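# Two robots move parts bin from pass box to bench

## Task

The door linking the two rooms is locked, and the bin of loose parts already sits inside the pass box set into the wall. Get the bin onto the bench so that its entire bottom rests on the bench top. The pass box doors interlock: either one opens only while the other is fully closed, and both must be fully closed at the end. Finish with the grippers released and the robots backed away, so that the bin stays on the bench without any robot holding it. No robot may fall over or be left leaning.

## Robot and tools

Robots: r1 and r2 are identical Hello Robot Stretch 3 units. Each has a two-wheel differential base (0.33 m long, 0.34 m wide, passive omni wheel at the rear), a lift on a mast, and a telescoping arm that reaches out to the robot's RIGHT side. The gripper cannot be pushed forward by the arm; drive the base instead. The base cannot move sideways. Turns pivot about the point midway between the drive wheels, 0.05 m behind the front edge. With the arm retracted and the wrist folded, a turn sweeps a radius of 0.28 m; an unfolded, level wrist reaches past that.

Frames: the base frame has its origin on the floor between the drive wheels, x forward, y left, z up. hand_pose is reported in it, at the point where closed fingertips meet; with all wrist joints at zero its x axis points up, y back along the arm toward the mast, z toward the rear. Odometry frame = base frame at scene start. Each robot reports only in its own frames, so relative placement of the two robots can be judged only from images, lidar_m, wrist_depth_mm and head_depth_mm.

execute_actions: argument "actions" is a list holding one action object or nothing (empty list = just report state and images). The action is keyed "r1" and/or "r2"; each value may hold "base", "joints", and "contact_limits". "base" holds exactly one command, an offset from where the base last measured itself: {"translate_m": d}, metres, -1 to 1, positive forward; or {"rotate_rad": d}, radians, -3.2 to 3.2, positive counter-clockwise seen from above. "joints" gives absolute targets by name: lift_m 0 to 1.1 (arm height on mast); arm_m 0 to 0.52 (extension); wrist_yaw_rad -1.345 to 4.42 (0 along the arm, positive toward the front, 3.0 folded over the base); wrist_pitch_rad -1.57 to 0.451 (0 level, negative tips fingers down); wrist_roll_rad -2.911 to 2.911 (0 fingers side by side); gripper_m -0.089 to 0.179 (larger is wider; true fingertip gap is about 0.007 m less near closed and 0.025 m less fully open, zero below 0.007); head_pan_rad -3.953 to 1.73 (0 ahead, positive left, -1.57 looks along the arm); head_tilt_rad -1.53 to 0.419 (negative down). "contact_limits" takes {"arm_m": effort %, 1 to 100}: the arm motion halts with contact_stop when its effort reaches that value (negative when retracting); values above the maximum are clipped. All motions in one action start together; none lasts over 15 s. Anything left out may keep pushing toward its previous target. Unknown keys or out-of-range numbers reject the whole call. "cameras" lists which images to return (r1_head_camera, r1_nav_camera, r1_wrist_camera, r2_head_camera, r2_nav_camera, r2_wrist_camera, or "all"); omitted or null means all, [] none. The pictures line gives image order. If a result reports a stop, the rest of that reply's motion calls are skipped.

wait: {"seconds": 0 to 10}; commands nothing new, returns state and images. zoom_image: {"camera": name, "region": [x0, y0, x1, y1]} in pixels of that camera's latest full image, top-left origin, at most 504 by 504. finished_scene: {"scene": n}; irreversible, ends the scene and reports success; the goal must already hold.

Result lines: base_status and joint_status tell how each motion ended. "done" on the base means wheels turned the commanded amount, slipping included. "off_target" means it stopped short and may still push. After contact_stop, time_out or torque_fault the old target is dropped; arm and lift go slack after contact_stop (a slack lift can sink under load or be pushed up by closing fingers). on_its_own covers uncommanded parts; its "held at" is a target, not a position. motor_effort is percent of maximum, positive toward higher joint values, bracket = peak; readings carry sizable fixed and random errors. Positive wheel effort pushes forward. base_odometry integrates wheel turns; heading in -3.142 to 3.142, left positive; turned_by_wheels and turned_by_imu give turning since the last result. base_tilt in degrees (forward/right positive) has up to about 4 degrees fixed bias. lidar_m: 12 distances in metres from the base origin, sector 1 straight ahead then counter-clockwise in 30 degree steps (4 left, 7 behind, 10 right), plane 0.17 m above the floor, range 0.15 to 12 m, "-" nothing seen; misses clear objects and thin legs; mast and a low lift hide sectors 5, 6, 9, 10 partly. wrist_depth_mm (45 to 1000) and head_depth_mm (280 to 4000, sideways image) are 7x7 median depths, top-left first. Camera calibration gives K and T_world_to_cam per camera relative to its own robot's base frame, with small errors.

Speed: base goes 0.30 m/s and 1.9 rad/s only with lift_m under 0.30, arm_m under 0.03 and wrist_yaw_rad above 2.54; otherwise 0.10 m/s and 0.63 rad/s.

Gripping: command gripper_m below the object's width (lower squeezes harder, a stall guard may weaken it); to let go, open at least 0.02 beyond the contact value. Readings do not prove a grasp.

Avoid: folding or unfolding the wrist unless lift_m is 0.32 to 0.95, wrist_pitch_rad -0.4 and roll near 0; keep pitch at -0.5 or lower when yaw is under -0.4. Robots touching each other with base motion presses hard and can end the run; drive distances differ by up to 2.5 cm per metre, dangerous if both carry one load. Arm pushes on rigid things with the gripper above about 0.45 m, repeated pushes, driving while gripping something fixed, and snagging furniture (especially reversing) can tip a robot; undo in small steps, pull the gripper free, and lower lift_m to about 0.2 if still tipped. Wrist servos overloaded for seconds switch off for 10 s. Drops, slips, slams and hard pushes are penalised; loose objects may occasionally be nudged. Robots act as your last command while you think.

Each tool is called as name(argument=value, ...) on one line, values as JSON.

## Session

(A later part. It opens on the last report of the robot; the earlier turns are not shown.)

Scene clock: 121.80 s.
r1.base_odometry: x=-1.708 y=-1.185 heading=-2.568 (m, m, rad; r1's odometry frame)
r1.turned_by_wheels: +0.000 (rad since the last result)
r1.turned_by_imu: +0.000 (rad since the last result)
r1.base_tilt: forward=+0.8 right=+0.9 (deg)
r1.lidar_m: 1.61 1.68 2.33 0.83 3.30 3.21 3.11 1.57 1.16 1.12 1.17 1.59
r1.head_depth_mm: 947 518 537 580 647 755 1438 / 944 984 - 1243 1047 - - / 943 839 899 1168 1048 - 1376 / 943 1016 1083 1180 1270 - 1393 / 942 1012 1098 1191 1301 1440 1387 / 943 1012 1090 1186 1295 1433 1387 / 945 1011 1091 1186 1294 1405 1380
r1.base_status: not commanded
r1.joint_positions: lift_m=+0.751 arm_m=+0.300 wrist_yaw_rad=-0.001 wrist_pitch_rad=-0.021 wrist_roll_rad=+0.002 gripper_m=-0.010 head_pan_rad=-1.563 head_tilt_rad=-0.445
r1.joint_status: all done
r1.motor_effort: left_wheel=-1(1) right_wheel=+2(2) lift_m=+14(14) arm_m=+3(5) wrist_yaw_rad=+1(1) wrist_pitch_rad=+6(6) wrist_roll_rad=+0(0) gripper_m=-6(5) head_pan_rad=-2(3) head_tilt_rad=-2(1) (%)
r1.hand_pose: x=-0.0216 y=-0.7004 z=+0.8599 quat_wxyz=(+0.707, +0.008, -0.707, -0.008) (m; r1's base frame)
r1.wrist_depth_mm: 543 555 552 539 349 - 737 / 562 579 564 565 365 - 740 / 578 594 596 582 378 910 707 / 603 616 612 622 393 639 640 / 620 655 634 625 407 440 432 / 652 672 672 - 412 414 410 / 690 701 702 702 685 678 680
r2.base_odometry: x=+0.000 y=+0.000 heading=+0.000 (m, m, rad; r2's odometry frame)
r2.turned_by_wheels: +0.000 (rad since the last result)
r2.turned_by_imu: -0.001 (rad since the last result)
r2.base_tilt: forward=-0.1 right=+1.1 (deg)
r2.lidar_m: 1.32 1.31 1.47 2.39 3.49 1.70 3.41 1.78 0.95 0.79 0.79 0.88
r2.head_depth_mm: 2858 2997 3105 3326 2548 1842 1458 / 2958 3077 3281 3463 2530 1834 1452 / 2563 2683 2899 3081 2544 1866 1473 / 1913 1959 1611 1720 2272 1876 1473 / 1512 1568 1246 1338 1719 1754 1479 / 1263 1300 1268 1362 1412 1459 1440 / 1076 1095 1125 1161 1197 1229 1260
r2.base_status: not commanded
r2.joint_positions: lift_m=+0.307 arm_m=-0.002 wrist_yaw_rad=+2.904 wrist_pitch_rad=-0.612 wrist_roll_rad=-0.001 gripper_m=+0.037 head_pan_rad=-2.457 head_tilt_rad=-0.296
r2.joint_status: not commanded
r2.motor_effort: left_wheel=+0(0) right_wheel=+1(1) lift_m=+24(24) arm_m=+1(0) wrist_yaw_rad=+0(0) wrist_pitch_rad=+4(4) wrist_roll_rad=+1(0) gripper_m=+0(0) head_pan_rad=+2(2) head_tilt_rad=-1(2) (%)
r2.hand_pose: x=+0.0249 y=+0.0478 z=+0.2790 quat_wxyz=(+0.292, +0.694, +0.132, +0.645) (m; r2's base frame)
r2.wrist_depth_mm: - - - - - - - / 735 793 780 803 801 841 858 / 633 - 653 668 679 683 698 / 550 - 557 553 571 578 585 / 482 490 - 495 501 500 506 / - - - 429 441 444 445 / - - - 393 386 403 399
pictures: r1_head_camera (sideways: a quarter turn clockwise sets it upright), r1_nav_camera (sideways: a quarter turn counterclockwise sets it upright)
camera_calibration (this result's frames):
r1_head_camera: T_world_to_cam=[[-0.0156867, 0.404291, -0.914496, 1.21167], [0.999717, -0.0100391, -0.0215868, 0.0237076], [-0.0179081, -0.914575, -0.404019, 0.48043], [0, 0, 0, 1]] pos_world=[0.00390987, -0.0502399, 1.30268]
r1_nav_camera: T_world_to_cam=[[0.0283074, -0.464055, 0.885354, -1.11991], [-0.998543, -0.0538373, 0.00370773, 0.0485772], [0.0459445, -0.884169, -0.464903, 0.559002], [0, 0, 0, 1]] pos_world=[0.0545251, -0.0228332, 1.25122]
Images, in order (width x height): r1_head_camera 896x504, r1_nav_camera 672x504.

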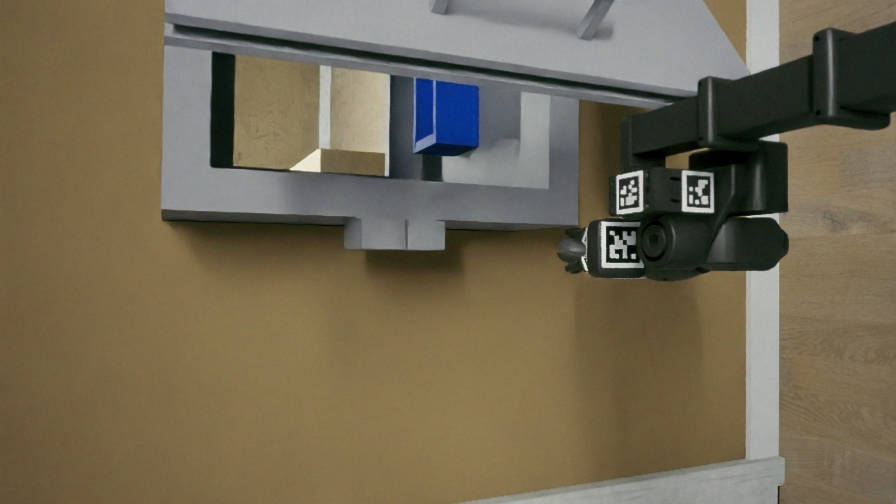

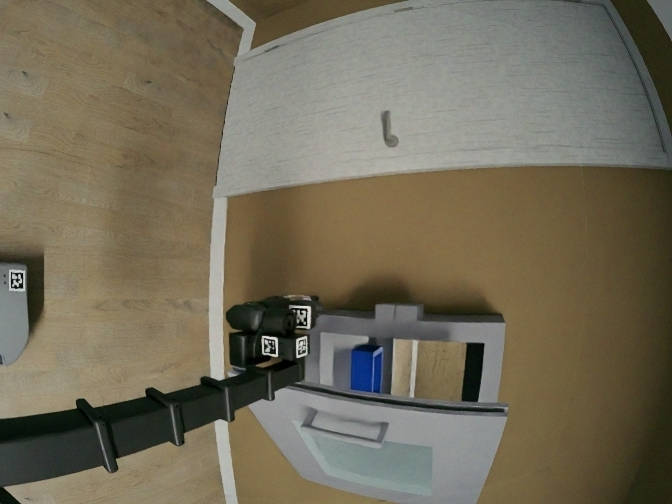

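execute_actions(actions=[{"r1":{"base":{"translate_m":-0.3}}}], cameras=["r1_head_camera","r1_nav_camera"])

Scene clock: 129.83 s.
r1.base_odometry: x=-1.456 y=-1.022 heading=-2.567 (m, m, rad; r1's odometry frame)
r1.turned_by_wheels: +0.001 (rad since the last result)
r1.turned_by_imu: +0.187 (rad since the last result)
r1.base_tilt: forward=+0.9 right=+0.9 (deg)
r1.lidar_m: 1.88 2.12 0.92 0.86 3.42 2.86 2.51 1.34 1.12 1.11 1.25 1.89
r1.head_depth_mm: 903 465 498 1179 1007 725 1411 / 919 428 456 498 541 - - / 933 428 439 478 518 - 1288 / 950 849 913 1003 1044 - 1354 / 964 1037 1107 1221 1340 1482 1385 / 982 1057 1145 1251 1366 1526 1385 / 1001 1079 1163 1280 1395 1541 1384
r1.base_status: done
r1.joint_positions: lift_m=+0.750 arm_m=+0.300 wrist_yaw_rad=+0.019 wrist_pitch_rad=-0.015 wrist_roll_rad=+0.000 gripper_m=-0.010 head_pan_rad=-1.564 head_tilt_rad=-0.448
r1.joint_status: not commanded
r1.on_its_own: right_wheel is at rest, and its effort (-20) is outside its rest range (-18 to +18); wrist_yaw_rad is at rest, and its effort (-19) is outside its rest range (-12 to +12)
r1.motor_effort: left_wheel=+13(60) right_wheel=-20(73) lift_m=+24(24) arm_m=+4(12) wrist_yaw_rad=-19(40) wrist_pitch_rad=+5(7) wrist_roll_rad=+1(2) gripper_m=-6(7) head_pan_rad=-1(3) head_tilt_rad=-1(1) (%)
r1.hand_pose: x=-0.0165 y=-0.7004 z=+0.8612 quat_wxyz=(+0.707, +0.012, -0.707, +0.001) (m; r1's base frame)
r1.wrist_depth_mm: 673 639 595 360 - - 745 / 690 672 619 375 - - 749 / 706 693 641 385 901 - 688 / 761 720 677 405 612 584 578 / 807 752 703 489 462 452 440 / 837 780 742 - 389 370 351 / 900 825 760 703 665 603 568
r2.base_odometry: x=+0.000 y=+0.000 heading=+0.000 (m, m, rad; r2's odometry frame)
r2.turned_by_wheels: +0.000 (rad since the last result)
r2.turned_by_imu: -0.002 (rad since the last result)
r2.base_tilt: forward=+0.0 right=+1.1 (deg)
r2.lidar_m: 1.32 1.31 1.47 2.39 3.49 1.70 3.41 1.78 0.95 0.79 0.79 0.89
r2.head_depth_mm: 2834 2967 3189 3313 2569 1859 1461 / 2916 3106 3323 3496 2586 1878 1443 / 2522 2717 2885 3055 2585 1875 1473 / 1934 1973 1603 1711 2274 1870 1473 / 1521 1569 1246 1336 1736 1740 1478 / 1256 1299 1280 1356 1418 1481 1426 / 1077 1109 1125 1160 1187 1226 1256
r2.base_status: not commanded
r2.joint_positions: lift_m=+0.307 arm_m=-0.002 wrist_yaw_rad=+2.904 wrist_pitch_rad=-0.612 wrist_roll_rad=-0.001 gripper_m=+0.037 head_pan_rad=-2.457 head_tilt_rad=-0.296
r2.joint_status: not commanded
r2.motor_effort: left_wheel=+0(0) right_wheel=+0(2) lift_m=+24(24) arm_m=+1(1) wrist_yaw_rad=+0(0) wrist_pitch_rad=+3(3) wrist_roll_rad=+0(0) gripper_m=+0(0) head_pan_rad=+2(2) head_tilt_rad=-2(1) (%)
r2.hand_pose: x=+0.0249 y=+0.0478 z=+0.2790 quat_wxyz=(+0.292, +0.694, +0.132, +0.645) (m; r2's base frame)
r2.wrist_depth_mm: - - - - - - - / 757 800 796 803 813 822 838 / 633 - 658 654 679 672 701 / 550 - 558 565 569 582 590 / 475 484 - 490 511 502 512 / - - - 424 441 444 442 / - - - 390 388 395 399
pictures: r1_head_camera (sideways: a quarter turn clockwise sets it upright), r1_nav_camera (sideways: a quarter turn counterclockwise sets it upright)
camera_calibration (this result's frames):
r1_head_camera: T_world_to_cam=[[-0.015334, 0.406904, -0.913342, 1.21016], [0.999707, -0.0108943, -0.0216375, 0.0237736], [-0.0187546, -0.913406, -0.406618, 0.483817], [0, 0, 0, 1]] pos_world=[0.00386382, -0.0502399, 1.30254]
r1_nav_camera: T_world_to_cam=[[0.0278993, -0.466597, 0.88403, -1.11818], [-0.998592, -0.0529321, 0.00357681, 0.0487479], [0.0451247, -0.882885, -0.467417, 0.562278], [0, 0, 0, 1]] pos_world=[0.0545031, -0.0227334, 1.25115]
Images, in order (width x height): r1_head_camera 896x504, r1_nav_camera 672x504.

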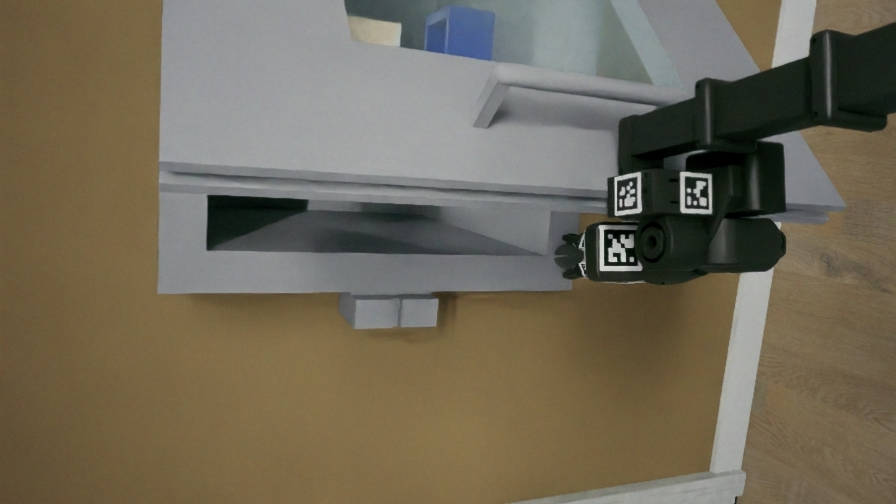

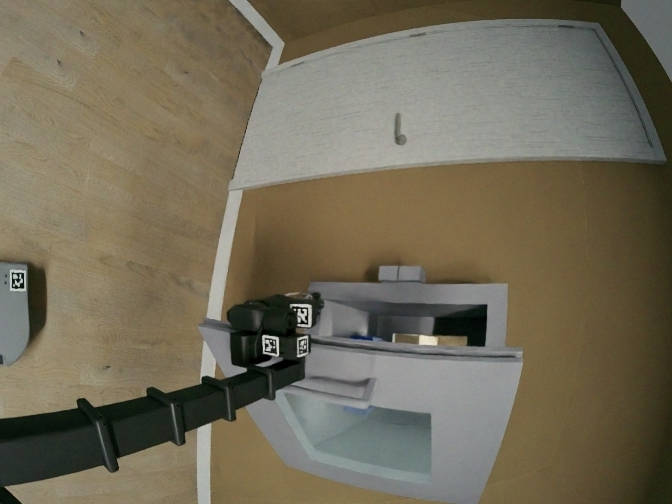

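execute_actions(actions=[{"r1":{"base":{"translate_m":0.2}}}], cameras=["r1_head_camera","r1_nav_camera"])

Scene clock: 136.33 s.
r1.base_odometry: x=-1.624 y=-1.131 heading=-2.567 (m, m, rad; r1's odometry frame)
r1.turned_by_wheels: +0.000 (rad since the last result)
r1.turned_by_imu: -0.001 (rad since the last result)
r1.base_tilt: forward=+0.8 right=+0.9 (deg)
r1.lidar_m: 1.69 1.89 0.82 0.89 0.89 3.04 2.60 1.39 1.15 1.15 1.25 1.70
r1.head_depth_mm: 937 977 - 1231 1108 1389 1322 / 952 854 922 1234 1107 - - / 963 1036 1101 1209 1315 - 1371 / 984 1056 1143 1242 1331 - 1394 / 1000 1075 1161 1272 1398 1545 1390 / 1019 1096 1189 1285 1412 1552 1388 / 1013 1097 1188 1286 1433 1572 1381
r1.base_status: done
r1.joint_positions: lift_m=+0.750 arm_m=+0.300 wrist_yaw_rad=+0.001 wrist_pitch_rad=-0.015 wrist_roll_rad=+0.000 gripper_m=-0.010 head_pan_rad=-1.564 head_tilt_rad=-0.448
r1.joint_status: not commanded
r1.motor_effort: left_wheel=+1(15) right_wheel=+1(15) lift_m=+23(24) arm_m=+3(4) wrist_yaw_rad=-1(19) wrist_pitch_rad=+4(4) wrist_roll_rad=+1(2) gripper_m=-6(5) head_pan_rad=-2(2) head_tilt_rad=-1(1) (%)
r1.hand_pose: x=-0.0211 y=-0.7005 z=+0.8611 quat_wxyz=(+0.707, +0.006, -0.707, -0.005) (m; r1's base frame)
r1.wrist_depth_mm: 697 645 628 597 396 357 - / 724 675 652 616 487 367 - / 753 703 690 647 596 607 860 / 788 730 707 658 627 585 588 / 827 767 731 685 638 412 436 / 875 806 782 - 667 414 391 / 922 854 796 741 707 665 614
r2.base_odometry: x=+0.000 y=+0.000 heading=+0.000 (m, m, rad; r2's odometry frame)
r2.turned_by_wheels: +0.000 (rad since the last result)
r2.turned_by_imu: -0.002 (rad since the last result)
r2.base_tilt: forward=+0.0 right=+1.0 (deg)
r2.lidar_m: 1.32 1.31 1.47 2.39 3.49 1.70 3.40 1.78 0.95 0.79 0.79 0.88
r2.head_depth_mm: 2866 3052 3125 3319 2536 1866 1462 / 2956 3147 3313 3491 2537 1859 1461 / 2508 2730 2852 3059 2602 1884 1464 / 1908 1965 1625 1716 2277 1880 1470 / 1503 1581 1238 1339 1760 1746 1477 / 1255 1287 1275 1358 1415 1470 1428 / 1072 1101 1126 1156 1190 1225 1263
r2.base_status: not commanded
r2.joint_positions: lift_m=+0.307 arm_m=-0.002 wrist_yaw_rad=+2.904 wrist_pitch_rad=-0.612 wrist_roll_rad=-0.001 gripper_m=+0.037 head_pan_rad=-2.457 head_tilt_rad=-0.296
r2.joint_status: not commanded
r2.motor_effort: left_wheel=+0(0) right_wheel=-1(0) lift_m=+24(24) arm_m=+1(1) wrist_yaw_rad=+0(0) wrist_pitch_rad=+4(3) wrist_roll_rad=+1(0) gripper_m=+0(0) head_pan_rad=+2(2) head_tilt_rad=-1(1) (%)
r2.hand_pose: x=+0.0249 y=+0.0478 z=+0.2790 quat_wxyz=(+0.292, +0.694, +0.132, +0.645) (m; r2's base frame)
r2.wrist_depth_mm: - - - - - - - / 732 798 775 785 799 840 850 / 630 - 645 677 675 676 704 / 542 - 549 557 571 576 581 / 472 494 - 489 492 509 504 / - - - 424 437 441 445 / - - - 391 395 392 403
pictures: r1_head_camera (sideways: a quarter turn clockwise sets it upright), r1_nav_camera (sideways: a quarter turn counterclockwise sets it upright)
camera_calibration (this result's frames):
r1_head_camera: T_world_to_cam=[[-0.0153339, 0.406905, -0.913342, 1.21016], [0.999707, -0.0108944, -0.0216375, 0.0237736], [-0.0187547, -0.913406, -0.406618, 0.483818], [0, 0, 0, 1]] pos_world=[0.00386382, -0.0502399, 1.30254]
r1_nav_camera: T_world_to_cam=[[0.0278992, -0.466597, 0.88403, -1.11818], [-0.998592, -0.052932, 0.0035768, 0.0487479], [0.0451246, -0.882885, -0.467417, 0.562278], [0, 0, 0, 1]] pos_world=[0.0545031, -0.0227334, 1.25115]
Images, in order (width x height): r1_head_camera 896x504, r1_nav_camera 672x504.

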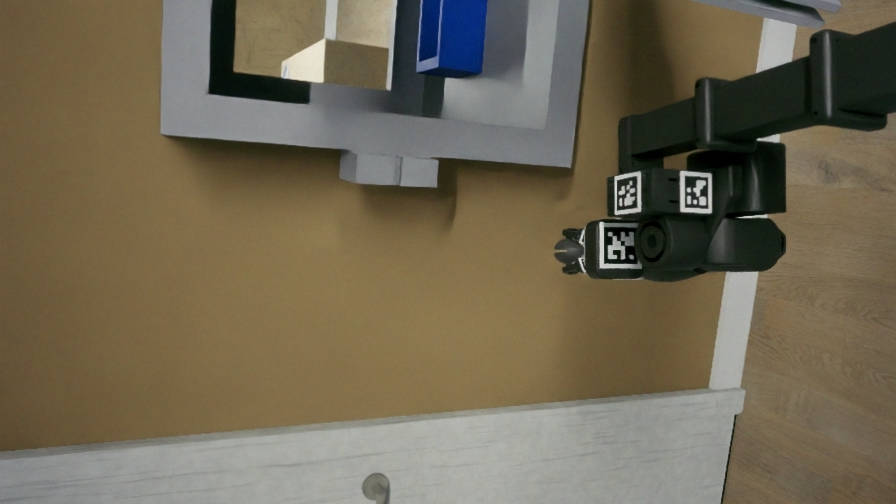

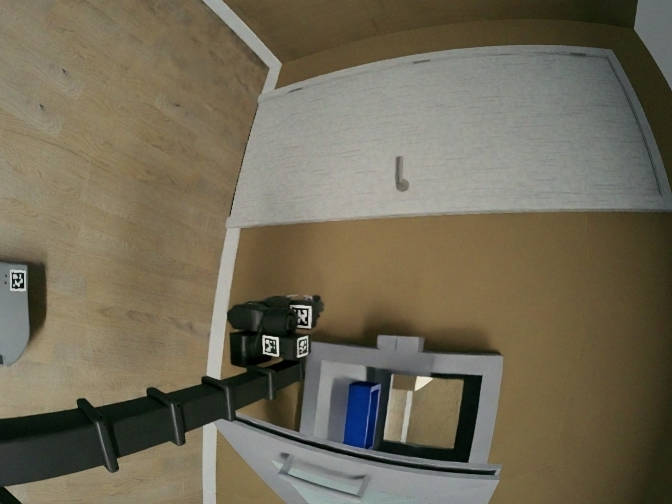

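execute_actions(actions=[{"r1":{"joints":{"lift_m":0.88,"arm_m":0.2}}}], cameras=[])

execute_actions(actions=[{"r1":{"base":{"rotate_rad":-0.19}}}], cameras=[])

execute_actions(actions=[{"r1":{"base":{"translate_m":-0.2}}}], cameras=["r1_head_camera","r1_nav_camera"])

Scene clock: 144.30 s.
r1.base_odometry: x=-1.624 y=-1.131 heading=-2.567 (m, m, rad; r1's odometry frame)
r1.turned_by_wheels: +0.000 (rad since the last result)
r1.turned_by_imu: +0.000 (rad since the last result)
r1.base_tilt: forward=+0.9 right=+0.9 (deg)
r1.lidar_m: 1.69 1.90 0.82 0.89 0.89 3.05 2.60 1.38 1.16 1.15 1.26 1.70
r1.head_depth_mm: 938 976 - 1233 1056 - 1320 / 951 855 926 1234 1105 - 1396 / 965 1037 1104 1207 - - 1383 / 983 1054 1145 1240 - - 1390 / 1002 1076 1161 1265 1390 1536 1390 / 1019 1098 1189 1286 1405 1551 1386 / 1016 1090 1188 1291 1432 1566 1386
r1.base_status: not commanded
r1.joint_positions: lift_m=+0.879 arm_m=+0.200 wrist_yaw_rad=+0.001 wrist_pitch_rad=-0.016 wrist_roll_rad=+0.000 gripper_m=-0.010 head_pan_rad=-1.564 head_tilt_rad=-0.448
r1.joint_status: all done
r1.motor_effort: left_wheel=+1(1) right_wheel=+1(1) lift_m=+51(52) arm_m=-4(3) wrist_yaw_rad=-1(4) wrist_pitch_rad=+5(4) wrist_roll_rad=+2(1) gripper_m=-5(5) head_pan_rad=-2(3) head_tilt_rad=-1(1) (%)
r1.hand_pose: x=-0.0212 y=-0.6011 z=+0.9898 quat_wxyz=(+0.707, +0.006, -0.707, -0.006) (m; r1's base frame)
r1.wrist_depth_mm: 810 748 718 687 643 884 882 / 843 785 750 705 664 - 912 / 890 820 784 751 482 - 957 / 908 865 814 767 498 - 901 / 974 919 848 803 695 731 712 / - 944 890 - 542 553 556 / - - 931 881 825 756 504
r2.base_odometry: x=+0.000 y=+0.000 heading=+0.000 (m, m, rad; r2's odometry frame)
r2.turned_by_wheels: +0.000 (rad since the last result)
r2.turned_by_imu: -0.001 (rad since the last result)
r2.base_tilt: forward=-0.1 right=+1.2 (deg)
r2.lidar_m: 1.32 1.31 1.47 2.39 3.48 1.71 3.40 1.79 0.95 0.79 0.79 0.88
r2.head_depth_mm: 2911 2980 3180 3347 2561 1840 1463 / 2957 3105 3308 3491 2584 1863 1460 / 2555 2720 2884 3062 2596 1879 1468 / 1948 1958 1614 1706 2274 1883 1469 / 1523 1572 1238 1336 1742 1731 1470 / 1262 1295 1260 1357 1417 1465 1430 / 1077 1101 1137 1159 1194 1218 1249
r2.base_status: not commanded
r2.joint_positions: lift_m=+0.307 arm_m=-0.002 wrist_yaw_rad=+2.904 wrist_pitch_rad=-0.612 wrist_roll_rad=-0.001 gripper_m=+0.037 head_pan_rad=-2.457 head_tilt_rad=-0.296
r2.joint_status: not commanded
r2.motor_effort: left_wheel=+0(0) right_wheel=+0(1) lift_m=+24(24) arm_m=+1(1) wrist_yaw_rad=+0(0) wrist_pitch_rad=+4(4) wrist_roll_rad=+0(0) gripper_m=+0(0) head_pan_rad=+2(2) head_tilt_rad=-2(1) (%)
r2.hand_pose: x=+0.0249 y=+0.0478 z=+0.2790 quat_wxyz=(+0.292, +0.694, +0.132, +0.645) (m; r2's base frame)
r2.wrist_depth_mm: - - - - - - - / 705 782 784 819 808 824 842 / 630 - 645 664 658 662 694 / 543 - 558 563 565 576 574 / 467 489 - 493 498 497 497 / - - - 429 435 445 449 / - - - 393 395 397 403
pictures: none
No camera images: the call's "cameras" was empty. Leave "cameras" out to get every camera's image.

Scene clock: 145.50 s.
r1.base_odometry: x=-1.624 y=-1.131 heading=-2.757 (m, m, rad; r1's odometry frame)
r1.turned_by_wheels: -0.190 (rad since the last result)
r1.turned_by_imu: -0.192 (rad since the last result)
r1.base_tilt: forward=+0.8 right=+0.9 (deg)
r1.lidar_m: 1.69 1.76 0.82 0.82 3.26 3.14 3.04 1.62 1.19 1.15 1.20 1.63
r1.head_depth_mm: 971 463 487 533 615 - 1323 / 968 1018 - 1255 1060 - 1361 / 970 1019 - 1286 - - 1390 / 965 1008 941 1159 - - 1389 / 966 1038 1109 1223 1335 1477 1393 / 964 1039 1118 1213 1335 1473 1377 / 962 1034 1119 1214 1332 1466 1379
r1.base_status: done
r1.joint_positions: lift_m=+0.879 arm_m=+0.200 wrist_yaw_rad=+0.001 wrist_pitch_rad=-0.016 wrist_roll_rad=+0.000 gripper_m=-0.010 head_pan_rad=-1.564 head_tilt_rad=-0.448
r1.joint_status: not commanded
r1.motor_effort: left_wheel=+3(8) right_wheel=-1(4) lift_m=+51(51) arm_m=-3(4) wrist_yaw_rad=-1(2) wrist_pitch_rad=+4(5) wrist_roll_rad=+1(1) gripper_m=-5(5) head_pan_rad=-2(2) head_tilt_rad=+0(1) (%)
r1.hand_pose: x=-0.0213 y=-0.6011 z=+0.9898 quat_wxyz=(+0.707, +0.006, -0.707, -0.006) (m; r1's base frame)
r1.wrist_depth_mm: 663 676 685 665 869 847 643 / 694 711 709 688 - 990 636 / 707 725 716 500 - 976 636 / 740 754 747 523 - 915 649 / 772 783 779 785 795 778 651 / 798 811 818 - 580 572 555 / 832 849 841 857 847 820 816
r2.base_odometry: x=+0.000 y=+0.000 heading=+0.000 (m, m, rad; r2's odometry frame)
r2.turned_by_wheels: +0.000 (rad since the last result)
r2.turned_by_imu: +0.000 (rad since the last result)
r2.base_tilt: forward=-0.1 right=+1.1 (deg)
r2.lidar_m: 1.31 1.31 1.47 2.38 3.49 1.71 3.39 1.78 0.95 0.79 0.79 0.88
r2.head_depth_mm: 2834 2938 3189 3372 2573 1860 1461 / 3002 3122 3304 3443 2553 1875 1466 / 2562 2729 2878 3096 2596 1868 1470 / 1916 1958 1623 1717 2264 1881 1470 / 1516 1575 1235 1335 1741 1727 1472 / 1261 1301 1265 1352 1410 1472 1436 / 1071 1099 1129 1160 1192 1224 1253
r2.base_status: not commanded
r2.joint_positions: lift_m=+0.307 arm_m=-0.002 wrist_yaw_rad=+2.904 wrist_pitch_rad=-0.612 wrist_roll_rad=-0.001 gripper_m=+0.037 head_pan_rad=-2.457 head_tilt_rad=-0.296
r2.joint_status: not commanded
r2.motor_effort: left_wheel=+0(0) right_wheel=-1(0) lift_m=+24(24) arm_m=+0(0) wrist_yaw_rad=+0(0) wrist_pitch_rad=+3(4) wrist_roll_rad=+0(0) gripper_m=+0(0) head_pan_rad=+2(2) head_tilt_rad=-2(2) (%)
r2.hand_pose: x=+0.0249 y=+0.0478 z=+0.2790 quat_wxyz=(+0.292, +0.694, +0.132, +0.645) (m; r2's base frame)
r2.wrist_depth_mm: - - - - - - - / 727 790 793 787 819 820 855 / 655 - 660 662 665 682 676 / 551 - 568 561 564 579 584 / 472 501 - 493 500 505 501 / - - - 426 444 438 450 / - - - 387 394 393 395
pictures: none
No camera images: the call's "cameras" was empty. Leave "cameras" out to get every camera's image.

Scene clock: 148.57 s.
r1.base_odometry: x=-1.438 y=-1.056 heading=-2.757 (m, m, rad; r1's odometry frame)
r1.turned_by_wheels: +0.000 (rad since the last result)
r1.turned_by_imu: +0.000 (rad since the last result)
r1.base_tilt: forward=+0.8 right=+0.9 (deg)
r1.lidar_m: 1.89 1.97 0.88 0.82 0.83 2.95 2.85 1.62 1.19 1.15 1.20 1.63
r1.head_depth_mm: 971 970 372 395 440 - 1322 / 968 1018 1413 1291 1108 - 552 / 969 1020 - 1268 - - 1389 / 968 1016 3355 1267 - - 1388 / 965 1013 1457 1291 1332 1473 1388 / 962 859 911 1001 1323 1464 1390 / 958 1031 1101 1207 1327 1467 1385
r1.base_status: done
r1.joint_positions: lift_m=+0.879 arm_m=+0.200 wrist_yaw_rad=+0.001 wrist_pitch_rad=-0.018 wrist_roll_rad=+0.000 gripper_m=-0.010 head_pan_rad=-1.564 head_tilt_rad=-0.448
r1.joint_status: not commanded
r1.motor_effort: left_wheel=+4(14) right_wheel=-2(22) lift_m=+51(51) arm_m=-1(4) wrist_yaw_rad=-1(40) wrist_pitch_rad=+6(5) wrist_roll_rad=+1(1) gripper_m=-6(7) head_pan_rad=-3(3) head_tilt_rad=-1(1) (%)
r1.hand_pose: x=-0.0211 y=-0.6008 z=+0.9892 quat_wxyz=(+0.707, +0.007, -0.707, -0.006) (m; r1's base frame)
r1.wrist_depth_mm: 688 661 626 833 876 595 452 / 711 707 614 - - 593 429 / 725 509 607 - - 591 406 / 752 756 596 - - 601 445 / 803 794 597 821 790 613 485 / 826 802 584 - 576 554 456 / 846 861 843 834 847 836 346
r2.base_odometry: x=+0.000 y=+0.000 heading=+0.000 (m, m, rad; r2's odometry frame)
r2.turned_by_wheels: +0.000 (rad since the last result)
r2.turned_by_imu: -0.001 (rad since the last result)
r2.base_tilt: forward=-0.1 right=+1.0 (deg)
r2.lidar_m: 1.31 1.31 1.47 2.39 3.49 1.70 3.41 1.78 0.95 0.79 0.79 0.88
r2.head_depth_mm: 2885 3001 3210 3299 2546 1850 1457 / 2965 3119 3371 3505 2563 1866 1461 / 2489 2674 2904 3110 2600 1867 1468 / 1903 1992 1612 1702 2255 1872 1472 / 1522 1576 1246 1334 1737 1753 1467 / 1258 1293 1274 1354 1419 1472 1446 / 1075 1101 1132 1160 1190 1225 1263
r2.base_status: not commanded
r2.joint_positions: lift_m=+0.307 arm_m=-0.002 wrist_yaw_rad=+2.904 wrist_pitch_rad=-0.612 wrist_roll_rad=-0.001 gripper_m=+0.037 head_pan_rad=-2.457 head_tilt_rad=-0.296
r2.joint_status: not commanded
r2.motor_effort: left_wheel=+0(0) right_wheel=-2(1) lift_m=+24(24) arm_m=+1(1) wrist_yaw_rad=+0(0) wrist_pitch_rad=+3(4) wrist_roll_rad=+0(1) gripper_m=+0(0) head_pan_rad=+2(2) head_tilt_rad=-1(2) (%)
r2.hand_pose: x=+0.0249 y=+0.0478 z=+0.2790 quat_wxyz=(+0.292, +0.694, +0.132, +0.645) (m; r2's base frame)
r2.wrist_depth_mm: - - - - - - - / 763 800 803 806 813 850 844 / 636 - 648 656 674 689 672 / 541 - 565 561 564 574 591 / 477 497 - 489 498 499 500 / - - - 424 441 446 444 / - - - 391 399 398 397
pictures: r1_head_camera (sideways: a quarter turn clockwise sets it upright), r1_nav_camera (sideways: a quarter turn counterclockwise sets it upright)
camera_calibration (this result's frames):
r1_head_camera: T_world_to_cam=[[-0.015334, 0.406905, -0.913342, 1.21016], [0.999707, -0.0108942, -0.0216375, 0.0237736], [-0.0187546, -0.913406, -0.406618, 0.483818], [0, 0, 0, 1]] pos_world=[0.00386382, -0.0502399, 1.30254]
r1_nav_camera: T_world_to_cam=[[0.0278993, -0.466597, 0.88403, -1.11818], [-0.998592, -0.0529321, 0.0035768, 0.0487479], [0.0451247, -0.882885, -0.467417, 0.562278], [0, 0, 0, 1]] pos_world=[0.0545031, -0.0227334, 1.25115]
Images, in order (width x height): r1_head_camera 896x504, r1_nav_camera 672x504.

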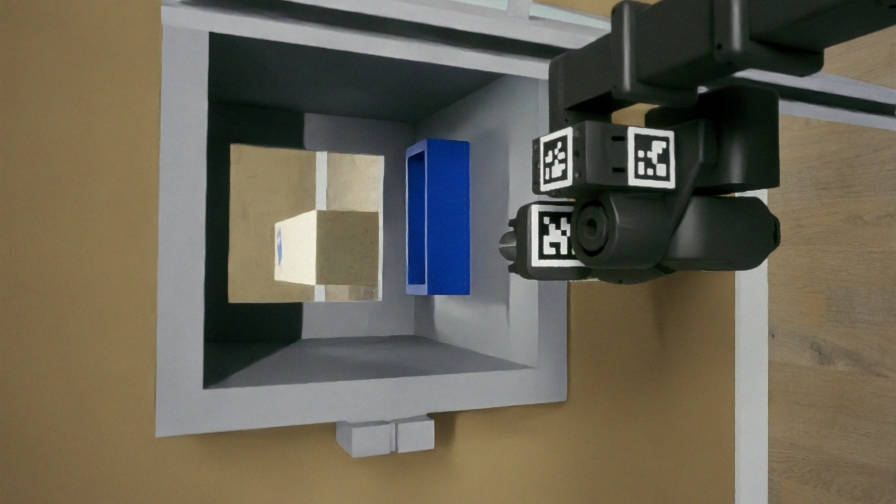

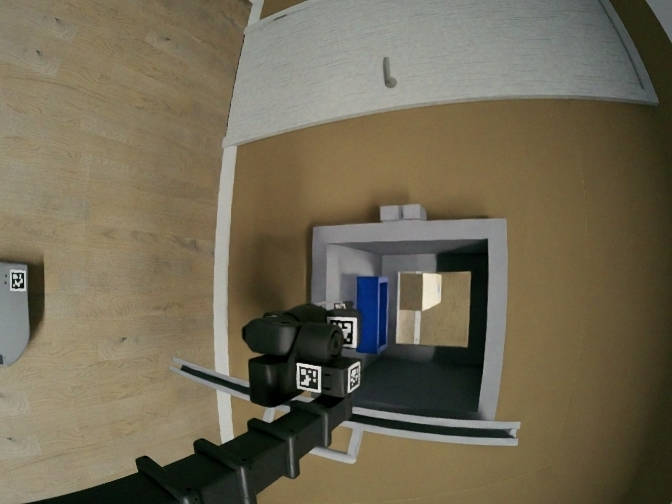

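execute_actions(actions=[{"r1":{"base":{"translate_m":0.1},"joints":{"arm_m":0.005,"wrist_pitch_rad":-0.8,"wrist_roll_rad":1.57,"lift_m":0.6}}}], cameras=[])

execute_actions(actions=[{"r1":{"base":{"rotate_rad":-0.5}}}], cameras=[])

execute_actions(actions=[{"r1":{"base":{"translate_m":0.5}}}], cameras=[])

execute_actions(actions=[{"r1":{"base":{"rotate_rad":0.5}}}], cameras=[])

execute_actions(actions=[{"r1":{"base":{"translate_m":-0.55},"joints":{"head_tilt_rad":-0.69}}}], cameras=["r1_head_camera","r1_nav_camera"])

Scene clock: 164.63 s.
r1.base_odometry: x=-1.531 y=-1.093 heading=-2.757 (m, m, rad; r1's odometry frame)
r1.turned_by_wheels: +0.000 (rad since the last result)
r1.turned_by_imu: +0.000 (rad since the last result)
r1.base_tilt: forward=+0.8 right=+0.9 (deg)
r1.lidar_m: 1.79 1.87 0.84 1.21 3.25 3.05 2.95 1.62 1.19 1.15 1.20 1.62
r1.head_depth_mm: 971 1019 1251 1233 1349 1495 1396 / 974 1020 1522 1274 1346 1483 1393 / 969 1020 - 1264 1342 1482 1394 / 964 1020 3273 1296 1337 1472 1394 / 961 864 924 997 1331 1468 1392 / 962 1036 1101 1216 1328 1470 1379 / 962 1032 1116 1212 1327 1463 1380
r1.base_status: done
r1.joint_positions: lift_m=+0.601 arm_m=+0.005 wrist_yaw_rad=+0.001 wrist_pitch_rad=-0.807 wrist_roll_rad=+1.566 gripper_m=-0.010 head_pan_rad=-1.564 head_tilt_rad=-0.448
r1.joint_status: all done
r1.motor_effort: left_wheel=+3(9) right_wheel=-1(2) lift_m=+15(47) arm_m=-4(4) wrist_yaw_rad=-2(2) wrist_pitch_rad=+2(6) wrist_roll_rad=+3(5) gripper_m=-5(6) head_pan_rad=-2(2) head_tilt_rad=-1(0) (%)
r1.hand_pose: x=-0.0213 y=-0.3099 z=+0.5375 quat_wxyz=(+0.003, +0.001, -0.920, -0.393) (m; r1's base frame)
r1.wrist_depth_mm: 721 860 - 840 686 565 479 / 763 885 - 885 703 571 490 / 764 889 - 927 721 587 499 / 751 905 - 933 725 601 505 / 774 923 - - 751 620 524 / 771 946 - - 744 630 530 / 809 950 - - 831 651 550
r2.base_odometry: x=+0.000 y=+0.000 heading=+0.000 (m, m, rad; r2's odometry frame)
r2.turned_by_wheels: +0.000 (rad since the last result)
r2.turned_by_imu: -0.002 (rad since the last result)
r2.base_tilt: forward=-0.2 right=+1.0 (deg)
r2.lidar_m: 1.32 1.31 1.47 2.38 3.49 1.71 3.41 1.78 0.95 0.79 0.79 0.88
r2.head_depth_mm: 2875 3044 3127 3364 2562 1855 1452 / 2959 3127 3280 3480 2586 1880 1449 / 2505 2703 2889 3098 2579 1883 1477 / 1909 1973 1607 1706 2271 1884 1473 / 1525 1580 1246 1334 1741 1768 1477 / 1247 1296 1281 1357 1418 1473 1437 / 1073 1109 1127 1157 1188 1223 1257
r2.base_status: not commanded
r2.joint_positions: lift_m=+0.307 arm_m=-0.002 wrist_yaw_rad=+2.904 wrist_pitch_rad=-0.612 wrist_roll_rad=-0.001 gripper_m=+0.037 head_pan_rad=-2.457 head_tilt_rad=-0.296
r2.joint_status: not commanded
r2.motor_effort: left_wheel=+0(0) right_wheel=-1(0) lift_m=+24(24) arm_m=+1(1) wrist_yaw_rad=+0(0) wrist_pitch_rad=+3(3) wrist_roll_rad=+0(0) gripper_m=+0(0) head_pan_rad=+2(2) head_tilt_rad=-1(1) (%)
r2.hand_pose: x=+0.0249 y=+0.0478 z=+0.2790 quat_wxyz=(+0.292, +0.694, +0.132, +0.645) (m; r2's base frame)
r2.wrist_depth_mm: - - - - - - - / 740 795 798 791 815 830 856 / 628 - 654 671 681 672 700 / 545 - 554 570 584 587 583 / 482 480 - 489 496 494 505 / - - - 423 442 441 442 / - - - 392 393 400 398
pictures: none
No camera images: the call's "cameras" was empty. Leave "cameras" out to get every camera's image.

Scene clock: 166.37 s.
r1.base_odometry: x=-1.531 y=-1.093 heading=+3.026 (m, m, rad; r1's odometry frame)
r1.turned_by_wheels: -0.500 (rad since the last result)
r1.turned_by_imu: -0.505 (rad since the last result)
r1.base_tilt: forward=+0.9 right=+0.9 (deg)
r1.lidar_m: 1.67 1.79 1.88 0.85 1.34 0.85 3.03 2.96 1.58 1.18 1.15 1.21
r1.head_depth_mm: 1332 1457 1603 1784 2002 1739 1401 / 1253 1360 1490 1644 1822 1731 1395 / 1173 1271 1383 1499 1600 1723 1387 / 1115 473 440 479 524 579 1284 / 1056 984 1052 1152 1444 1562 1390 / 1006 1126 1385 1286 1344 1474 1385 / 957 1001 - 1228 1085 1373 1374
r1.base_status: done
r1.joint_positions: lift_m=+0.601 arm_m=+0.005 wrist_yaw_rad=+0.001 wrist_pitch_rad=-0.807 wrist_roll_rad=+1.566 gripper_m=-0.010 head_pan_rad=-1.564 head_tilt_rad=-0.448
r1.joint_status: not commanded
r1.motor_effort: left_wheel=+4(8) right_wheel=-2(4) lift_m=+15(15) arm_m=-4(4) wrist_yaw_rad=+0(1) wrist_pitch_rad=+2(2) wrist_roll_rad=+3(2) gripper_m=-5(6) head_pan_rad=-2(3) head_tilt_rad=-2(1) (%)
r1.hand_pose: x=-0.0213 y=-0.3099 z=+0.5375 quat_wxyz=(+0.003, +0.001, -0.920, -0.393) (m; r1's base frame)
r1.wrist_depth_mm: - - - 846 678 569 479 / 966 - - 895 694 579 490 / 910 - - 909 719 579 501 / 870 997 - 950 727 601 512 / 829 945 - - 758 619 522 / 781 894 - - 745 629 531 / 741 869 - - 828 652 547
r2.base_odometry: x=+0.000 y=+0.000 heading=+0.000 (m, m, rad; r2's odometry frame)
r2.turned_by_wheels: +0.000 (rad since the last result)
r2.turned_by_imu: +0.000 (rad since the last result)
r2.base_tilt: forward=-0.2 right=+1.1 (deg)
r2.lidar_m: 1.32 1.31 1.47 2.39 3.49 1.70 3.39 1.78 0.95 0.79 0.79 0.88
r2.head_depth_mm: 2855 2976 3190 3350 2576 1848 1451 / 2983 3107 3293 3433 2552 1866 1464 / 2543 2677 2884 3109 2581 1862 1465 / 1936 1949 1605 1715 2272 1885 1473 / 1516 1565 1243 1323 1752 1728 1479 / 1264 1295 1287 1353 1425 1472 1433 / 1071 1101 1134 1157 1180 1217 1259
r2.base_status: not commanded
r2.joint_positions: lift_m=+0.307 arm_m=-0.002 wrist_yaw_rad=+2.904 wrist_pitch_rad=-0.612 wrist_roll_rad=-0.001 gripper_m=+0.037 head_pan_rad=-2.457 head_tilt_rad=-0.296
r2.joint_status: not commanded
r2.motor_effort: left_wheel=+0(0) right_wheel=-2(2) lift_m=+24(24) arm_m=+1(1) wrist_yaw_rad=+0(0) wrist_pitch_rad=+3(4) wrist_roll_rad=+0(0) gripper_m=+0(0) head_pan_rad=+2(2) head_tilt_rad=-1(1) (%)
r2.hand_pose: x=+0.0249 y=+0.0478 z=+0.2790 quat_wxyz=(+0.292, +0.694, +0.132, +0.645) (m; r2's base frame)
r2.wrist_depth_mm: - - - - - - - / 749 772 778 777 797 852 848 / 639 - 664 667 668 664 688 / 540 - 555 553 565 582 584 / 478 490 - 489 503 494 500 / - - - 428 443 439 448 / - - - 394 388 387 398
pictures: none
No camera images: the call's "cameras" was empty. Leave "cameras" out to get every camera's image.

Scene clock: 172.67 s.
r1.base_odometry: x=-2.028 y=-1.036 heading=+3.027 (m, m, rad; r1's odometry frame)
r1.turned_by_wheels: +0.000 (rad since the last result)
r1.turned_by_imu: +0.001 (rad since the last result)
r1.base_tilt: forward=+0.8 right=+0.9 (deg)
r1.lidar_m: 1.33 1.35 1.42 2.00 2.56 1.26 3.48 3.14 1.26 0.94 0.91 0.94
r1.head_depth_mm: 1055 1068 1104 1163 1590 1684 1390 / 985 1061 1266 1284 1437 1601 1396 / 928 971 1442 1276 1105 1483 1395 / 878 898 - 1191 993 1358 1389 / 834 742 774 781 953 1252 1325 / 792 843 900 979 1064 1161 1277 / 755 802 861 925 997 1089 1187
r1.base_status: done
r1.joint_positions: lift_m=+0.601 arm_m=+0.005 wrist_yaw_rad=+0.001 wrist_pitch_rad=-0.807 wrist_roll_rad=+1.566 gripper_m=-0.010 head_pan_rad=-1.564 head_tilt_rad=-0.448
r1.joint_status: not commanded
r1.motor_effort: left_wheel=+3(9) right_wheel=-2(3) lift_m=+15(15) arm_m=-3(4) wrist_yaw_rad=-1(1) wrist_pitch_rad=+2(2) wrist_roll_rad=+2(3) gripper_m=-5(6) head_pan_rad=-3(1) head_tilt_rad=+0(0) (%)
r1.hand_pose: x=-0.0213 y=-0.3099 z=+0.5375 quat_wxyz=(+0.003, +0.001, -0.920, -0.393) (m; r1's base frame)
r1.wrist_depth_mm: 794 938 - 838 680 567 483 / 734 856 - 878 697 572 492 / 706 831 998 893 720 589 502 / 665 782 933 926 754 613 505 / 631 719 895 995 749 610 520 / 612 689 786 - 745 636 529 / 571 664 777 897 840 645 541
r2.base_odometry: x=+0.000 y=+0.000 heading=+0.000 (m, m, rad; r2's odometry frame)
r2.turned_by_wheels: +0.000 (rad since the last result)
r2.turned_by_imu: -0.002 (rad since the last result)
r2.base_tilt: forward=-0.2 right=+1.1 (deg)
r2.lidar_m: 1.32 1.31 1.47 2.39 3.48 1.71 3.40 1.78 0.95 0.79 0.79 0.88
r2.head_depth_mm: 2850 2964 3150 3357 2575 1854 1451 / 2944 3088 3290 3492 2570 1852 1456 / 2575 2668 2879 3093 2597 1868 1463 / 1901 1964 1608 1721 2287 1889 1473 / 1524 1563 1241 1331 1753 1744 1467 / 1255 1294 1275 1364 1421 1468 1434 / 1069 1105 1125 1153 1185 1219 1258
r2.base_status: not commanded
r2.joint_positions: lift_m=+0.307 arm_m=-0.002 wrist_yaw_rad=+2.904 wrist_pitch_rad=-0.612 wrist_roll_rad=-0.001 gripper_m=+0.037 head_pan_rad=-2.457 head_tilt_rad=-0.296
r2.joint_status: not commanded
r2.motor_effort: left_wheel=+0(0) right_wheel=-1(1) lift_m=+24(24) arm_m=+1(1) wrist_yaw_rad=+0(0) wrist_pitch_rad=+3(4) wrist_roll_rad=+1(0) gripper_m=+0(0) head_pan_rad=+2(2) head_tilt_rad=-1(1) (%)
r2.hand_pose: x=+0.0249 y=+0.0478 z=+0.2790 quat_wxyz=(+0.292, +0.694, +0.132, +0.645) (m; r2's base frame)
r2.wrist_depth_mm: - - - - - - - / 741 807 790 789 827 838 829 / 641 - 653 661 664 671 701 / 551 - 572 562 568 575 596 / 484 493 - 488 501 494 510 / - - - 427 442 436 445 / - - - 390 394 398 400
pictures: none
No camera images: the call's "cameras" was empty. Leave "cameras" out to get every camera's image.

Scene clock: 174.40 s.
r1.base_odometry: x=-2.028 y=-1.036 heading=-2.757 (m, m, rad; r1's odometry frame)
r1.turned_by_wheels: +0.500 (rad since the last result)
r1.turned_by_imu: +0.505 (rad since the last result)
r1.base_tilt: forward=+0.8 right=+0.9 (deg)
r1.lidar_m: 1.35 1.41 1.95 1.03 2.56 3.51 3.37 1.29 0.95 0.91 0.94 1.30
r1.head_depth_mm: 766 823 874 925 924 1172 1294 / 767 821 889 965 1060 1172 1289 / 763 821 889 964 1059 1167 1289 / 765 819 884 962 1057 1169 1284 / 762 818 885 962 1052 1160 1283 / 757 806 860 938 1026 1136 1263 / 736 795 859 936 1024 1132 1263
r1.base_status: done
r1.joint_positions: lift_m=+0.601 arm_m=+0.005 wrist_yaw_rad=+0.001 wrist_pitch_rad=-0.807 wrist_roll_rad=+1.566 gripper_m=-0.010 head_pan_rad=-1.564 head_tilt_rad=-0.448
r1.joint_status: not commanded
r1.motor_effort: left_wheel=-2(6) right_wheel=+3(5) lift_m=+15(15) arm_m=-3(4) wrist_yaw_rad=-1(1) wrist_pitch_rad=+2(2) wrist_roll_rad=+3(2) gripper_m=-6(5) head_pan_rad=-2(2) head_tilt_rad=-1(0) (%)
r1.hand_pose: x=-0.0213 y=-0.3099 z=+0.5375 quat_wxyz=(+0.003, +0.001, -0.920, -0.393) (m; r1's base frame)
r1.wrist_depth_mm: 548 644 795 849 678 570 480 / 558 655 811 894 705 568 488 / 571 661 823 921 716 590 502 / 578 677 831 926 733 606 507 / 582 680 831 939 759 614 520 / 573 687 821 - 732 629 526 / 585 706 881 - 827 647 537
r2.base_odometry: x=+0.000 y=+0.000 heading=+0.000 (m, m, rad; r2's odometry frame)
r2.turned_by_wheels: +0.000 (rad since the last result)
r2.turned_by_imu: +0.000 (rad since the last result)
r2.base_tilt: forward=+0.0 right=+1.0 (deg)
r2.lidar_m: 1.32 1.31 1.47 2.39 3.48 1.71 3.38 1.78 0.95 0.79 0.79 0.88
r2.head_depth_mm: 2844 3002 3213 3318 2579 1860 1454 / 3014 3092 3249 3481 2545 1861 1465 / 2530 2703 2881 3111 2572 1885 1475 / 1925 1981 1616 1719 2259 1899 1477 / 1518 1582 1237 1341 1736 1749 1484 / 1254 1290 1275 1351 1423 1471 1439 / 1074 1101 1132 1163 1194 1221 1254
r2.base_status: not commanded
r2.joint_positions: lift_m=+0.307 arm_m=-0.002 wrist_yaw_rad=+2.904 wrist_pitch_rad=-0.612 wrist_roll_rad=-0.001 gripper_m=+0.037 head_pan_rad=-2.457 head_tilt_rad=-0.296
r2.joint_status: not commanded
r2.motor_effort: left_wheel=+0(0) right_wheel=-1(1) lift_m=+24(24) arm_m=+1(1) wrist_yaw_rad=+0(0) wrist_pitch_rad=+3(4) wrist_roll_rad=+1(1) gripper_m=+0(0) head_pan_rad=+2(2) head_tilt_rad=-2(2) (%)
r2.hand_pose: x=+0.0249 y=+0.0478 z=+0.2790 quat_wxyz=(+0.292, +0.694, +0.132, +0.645) (m; r2's base frame)
r2.wrist_depth_mm: - - - - - - - / 735 791 786 779 838 825 838 / 634 - 670 663 662 684 690 / 554 - 570 560 571 574 575 / 479 493 - 492 487 496 505 / - - - 426 440 439 443 / - - - 389 391 393 395
pictures: none
No camera images: the call's "cameras" was empty. Leave "cameras" out to get every camera's image.

Scene clock: 181.57 s.
r1.base_odometry: x=-1.518 y=-0.829 heading=-2.757 (m, m, rad; r1's odometry frame)
r1.turned_by_wheels: +0.000 (rad since the last result)
r1.turned_by_imu: -0.001 (rad since the last result)
r1.base_tilt: forward=+0.8 right=+0.9 (deg)
r1.lidar_m: 1.90 1.98 1.11 1.05 3.51 2.94 2.84 1.28 0.94 0.91 0.95 1.28
r1.head_depth_mm: 947 945 940 884 1301 1398 556 / 1059 1180 1158 910 1298 1432 1218 / - - 1102 908 1293 1427 1212 / 3411 2925 1093 899 1293 1414 1210 / 1051 1215 1205 899 1290 1413 1203 / 826 843 857 863 1290 1414 1204 / 578 636 705 1095 1285 1402 1203
r1.base_status: done
r1.joint_positions: lift_m=+0.601 arm_m=+0.005 wrist_yaw_rad=+0.001 wrist_pitch_rad=-0.807 wrist_roll_rad=+1.567 gripper_m=-0.010 head_pan_rad=-1.564 head_tilt_rad=-0.682
r1.joint_status: all done
r1.motor_effort: left_wheel=-1(9) right_wheel=+2(3) lift_m=+15(15) arm_m=-2(3) wrist_yaw_rad=-1(2) wrist_pitch_rad=+2(2) wrist_roll_rad=+2(2) gripper_m=-6(6) head_pan_rad=-2(2) head_tilt_rad=-3(13) (%)
r1.hand_pose: x=-0.0214 y=-0.3098 z=+0.5375 quat_wxyz=(+0.002, +0.001, -0.920, -0.393) (m; r1's base frame)
r1.wrist_depth_mm: 548 640 789 855 676 567 476 / 552 653 798 884 693 574 488 / 560 655 801 918 713 586 498 / 576 668 819 930 734 608 506 / 565 683 827 953 742 621 526 / 592 702 829 - 742 636 526 / 599 711 909 - 833 645 545
r2.base_odometry: x=+0.000 y=+0.000 heading=+0.000 (m, m, rad; r2's odometry frame)
r2.turned_by_wheels: +0.000 (rad since the last result)
r2.turned_by_imu: -0.002 (rad since the last result)
r2.base_tilt: forward=-0.1 right=+1.1 (deg)
r2.lidar_m: 1.32 1.31 1.47 2.38 3.48 1.70 3.40 1.79 0.95 0.79 0.79 0.88
r2.head_depth_mm: 2851 3019 3224 3383 2527 1851 1462 / 2929 3116 3304 3496 2556 1855 1459 / 2542 2669 2881 3077 2607 1867 1476 / 1927 1946 1620 1715 2254 1870 1474 / 1509 1579 1247 1331 1747 1748 1477 / 1257 1297 1275 1356 1426 1463 1435 / 1080 1103 1136 1152 1194 1221 1259
r2.base_status: not commanded
r2.joint_positions: lift_m=+0.307 arm_m=-0.002 wrist_yaw_rad=+2.904 wrist_pitch_rad=-0.612 wrist_roll_rad=-0.001 gripper_m=+0.037 head_pan_rad=-2.457 head_tilt_rad=-0.296
r2.joint_status: not commanded
r2.motor_effort: left_wheel=+0(0) right_wheel=-1(1) lift_m=+24(24) arm_m=+1(0) wrist_yaw_rad=+0(0) wrist_pitch_rad=+4(3) wrist_roll_rad=+1(0) gripper_m=+0(0) head_pan_rad=+2(2) head_tilt_rad=-2(1) (%)
r2.hand_pose: x=+0.0249 y=+0.0478 z=+0.2790 quat_wxyz=(+0.292, +0.694, +0.132, +0.645) (m; r2's base frame)
r2.wrist_depth_mm: - - - - - - - / 730 785 791 799 812 847 863 / 631 - 651 643 668 688 693 / 551 - 556 566 561 580 573 / 473 484 - 487 499 503 507 / - - - 425 437 436 446 / - - - 391 391 398 394
pictures: r1_head_camera (sideways: a quarter turn clockwise sets it upright), r1_nav_camera (sideways: a quarter turn counterclockwise sets it upright)
camera_calibration (this result's frames):
r1_head_camera: T_world_to_cam=[[-0.0167172, 0.607341, -0.794266, 1.05489], [0.999669, -0.00539999, -0.0251696, 0.0283651], [-0.0195755, -0.794423, -0.607049, 0.744607], [0, 0, 0, 1]] pos_world=[0.0038552, -0.0489891, 1.29059]
r1_nav_camera: T_world_to_cam=[[0.0292245, -0.658621, 0.751907, -0.945932], [-0.998595, -0.0525091, -0.00718196, 0.0627541], [0.0442122, -0.750641, -0.65923, 0.811831], [0, 0, 0, 1]] pos_world=[0.0544175, -0.0103217, 1.24689]
Images, in order (width x height): r1_head_camera 896x504, r1_nav_camera 672x504.

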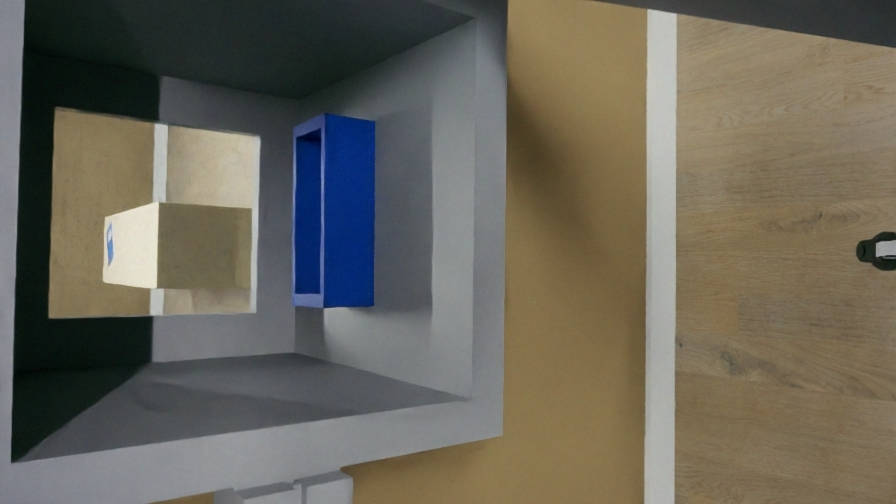

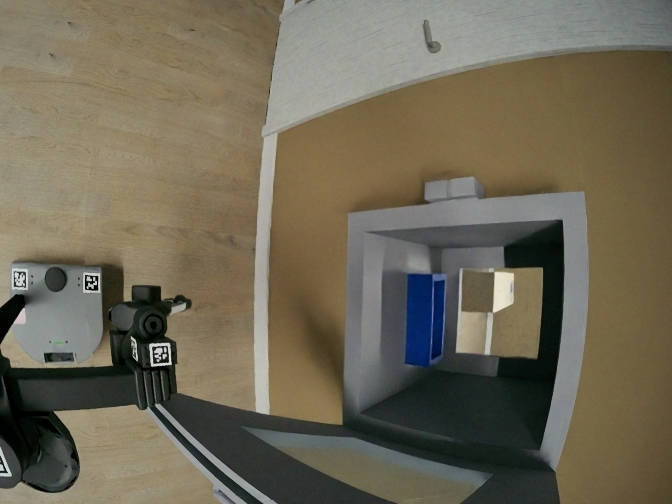

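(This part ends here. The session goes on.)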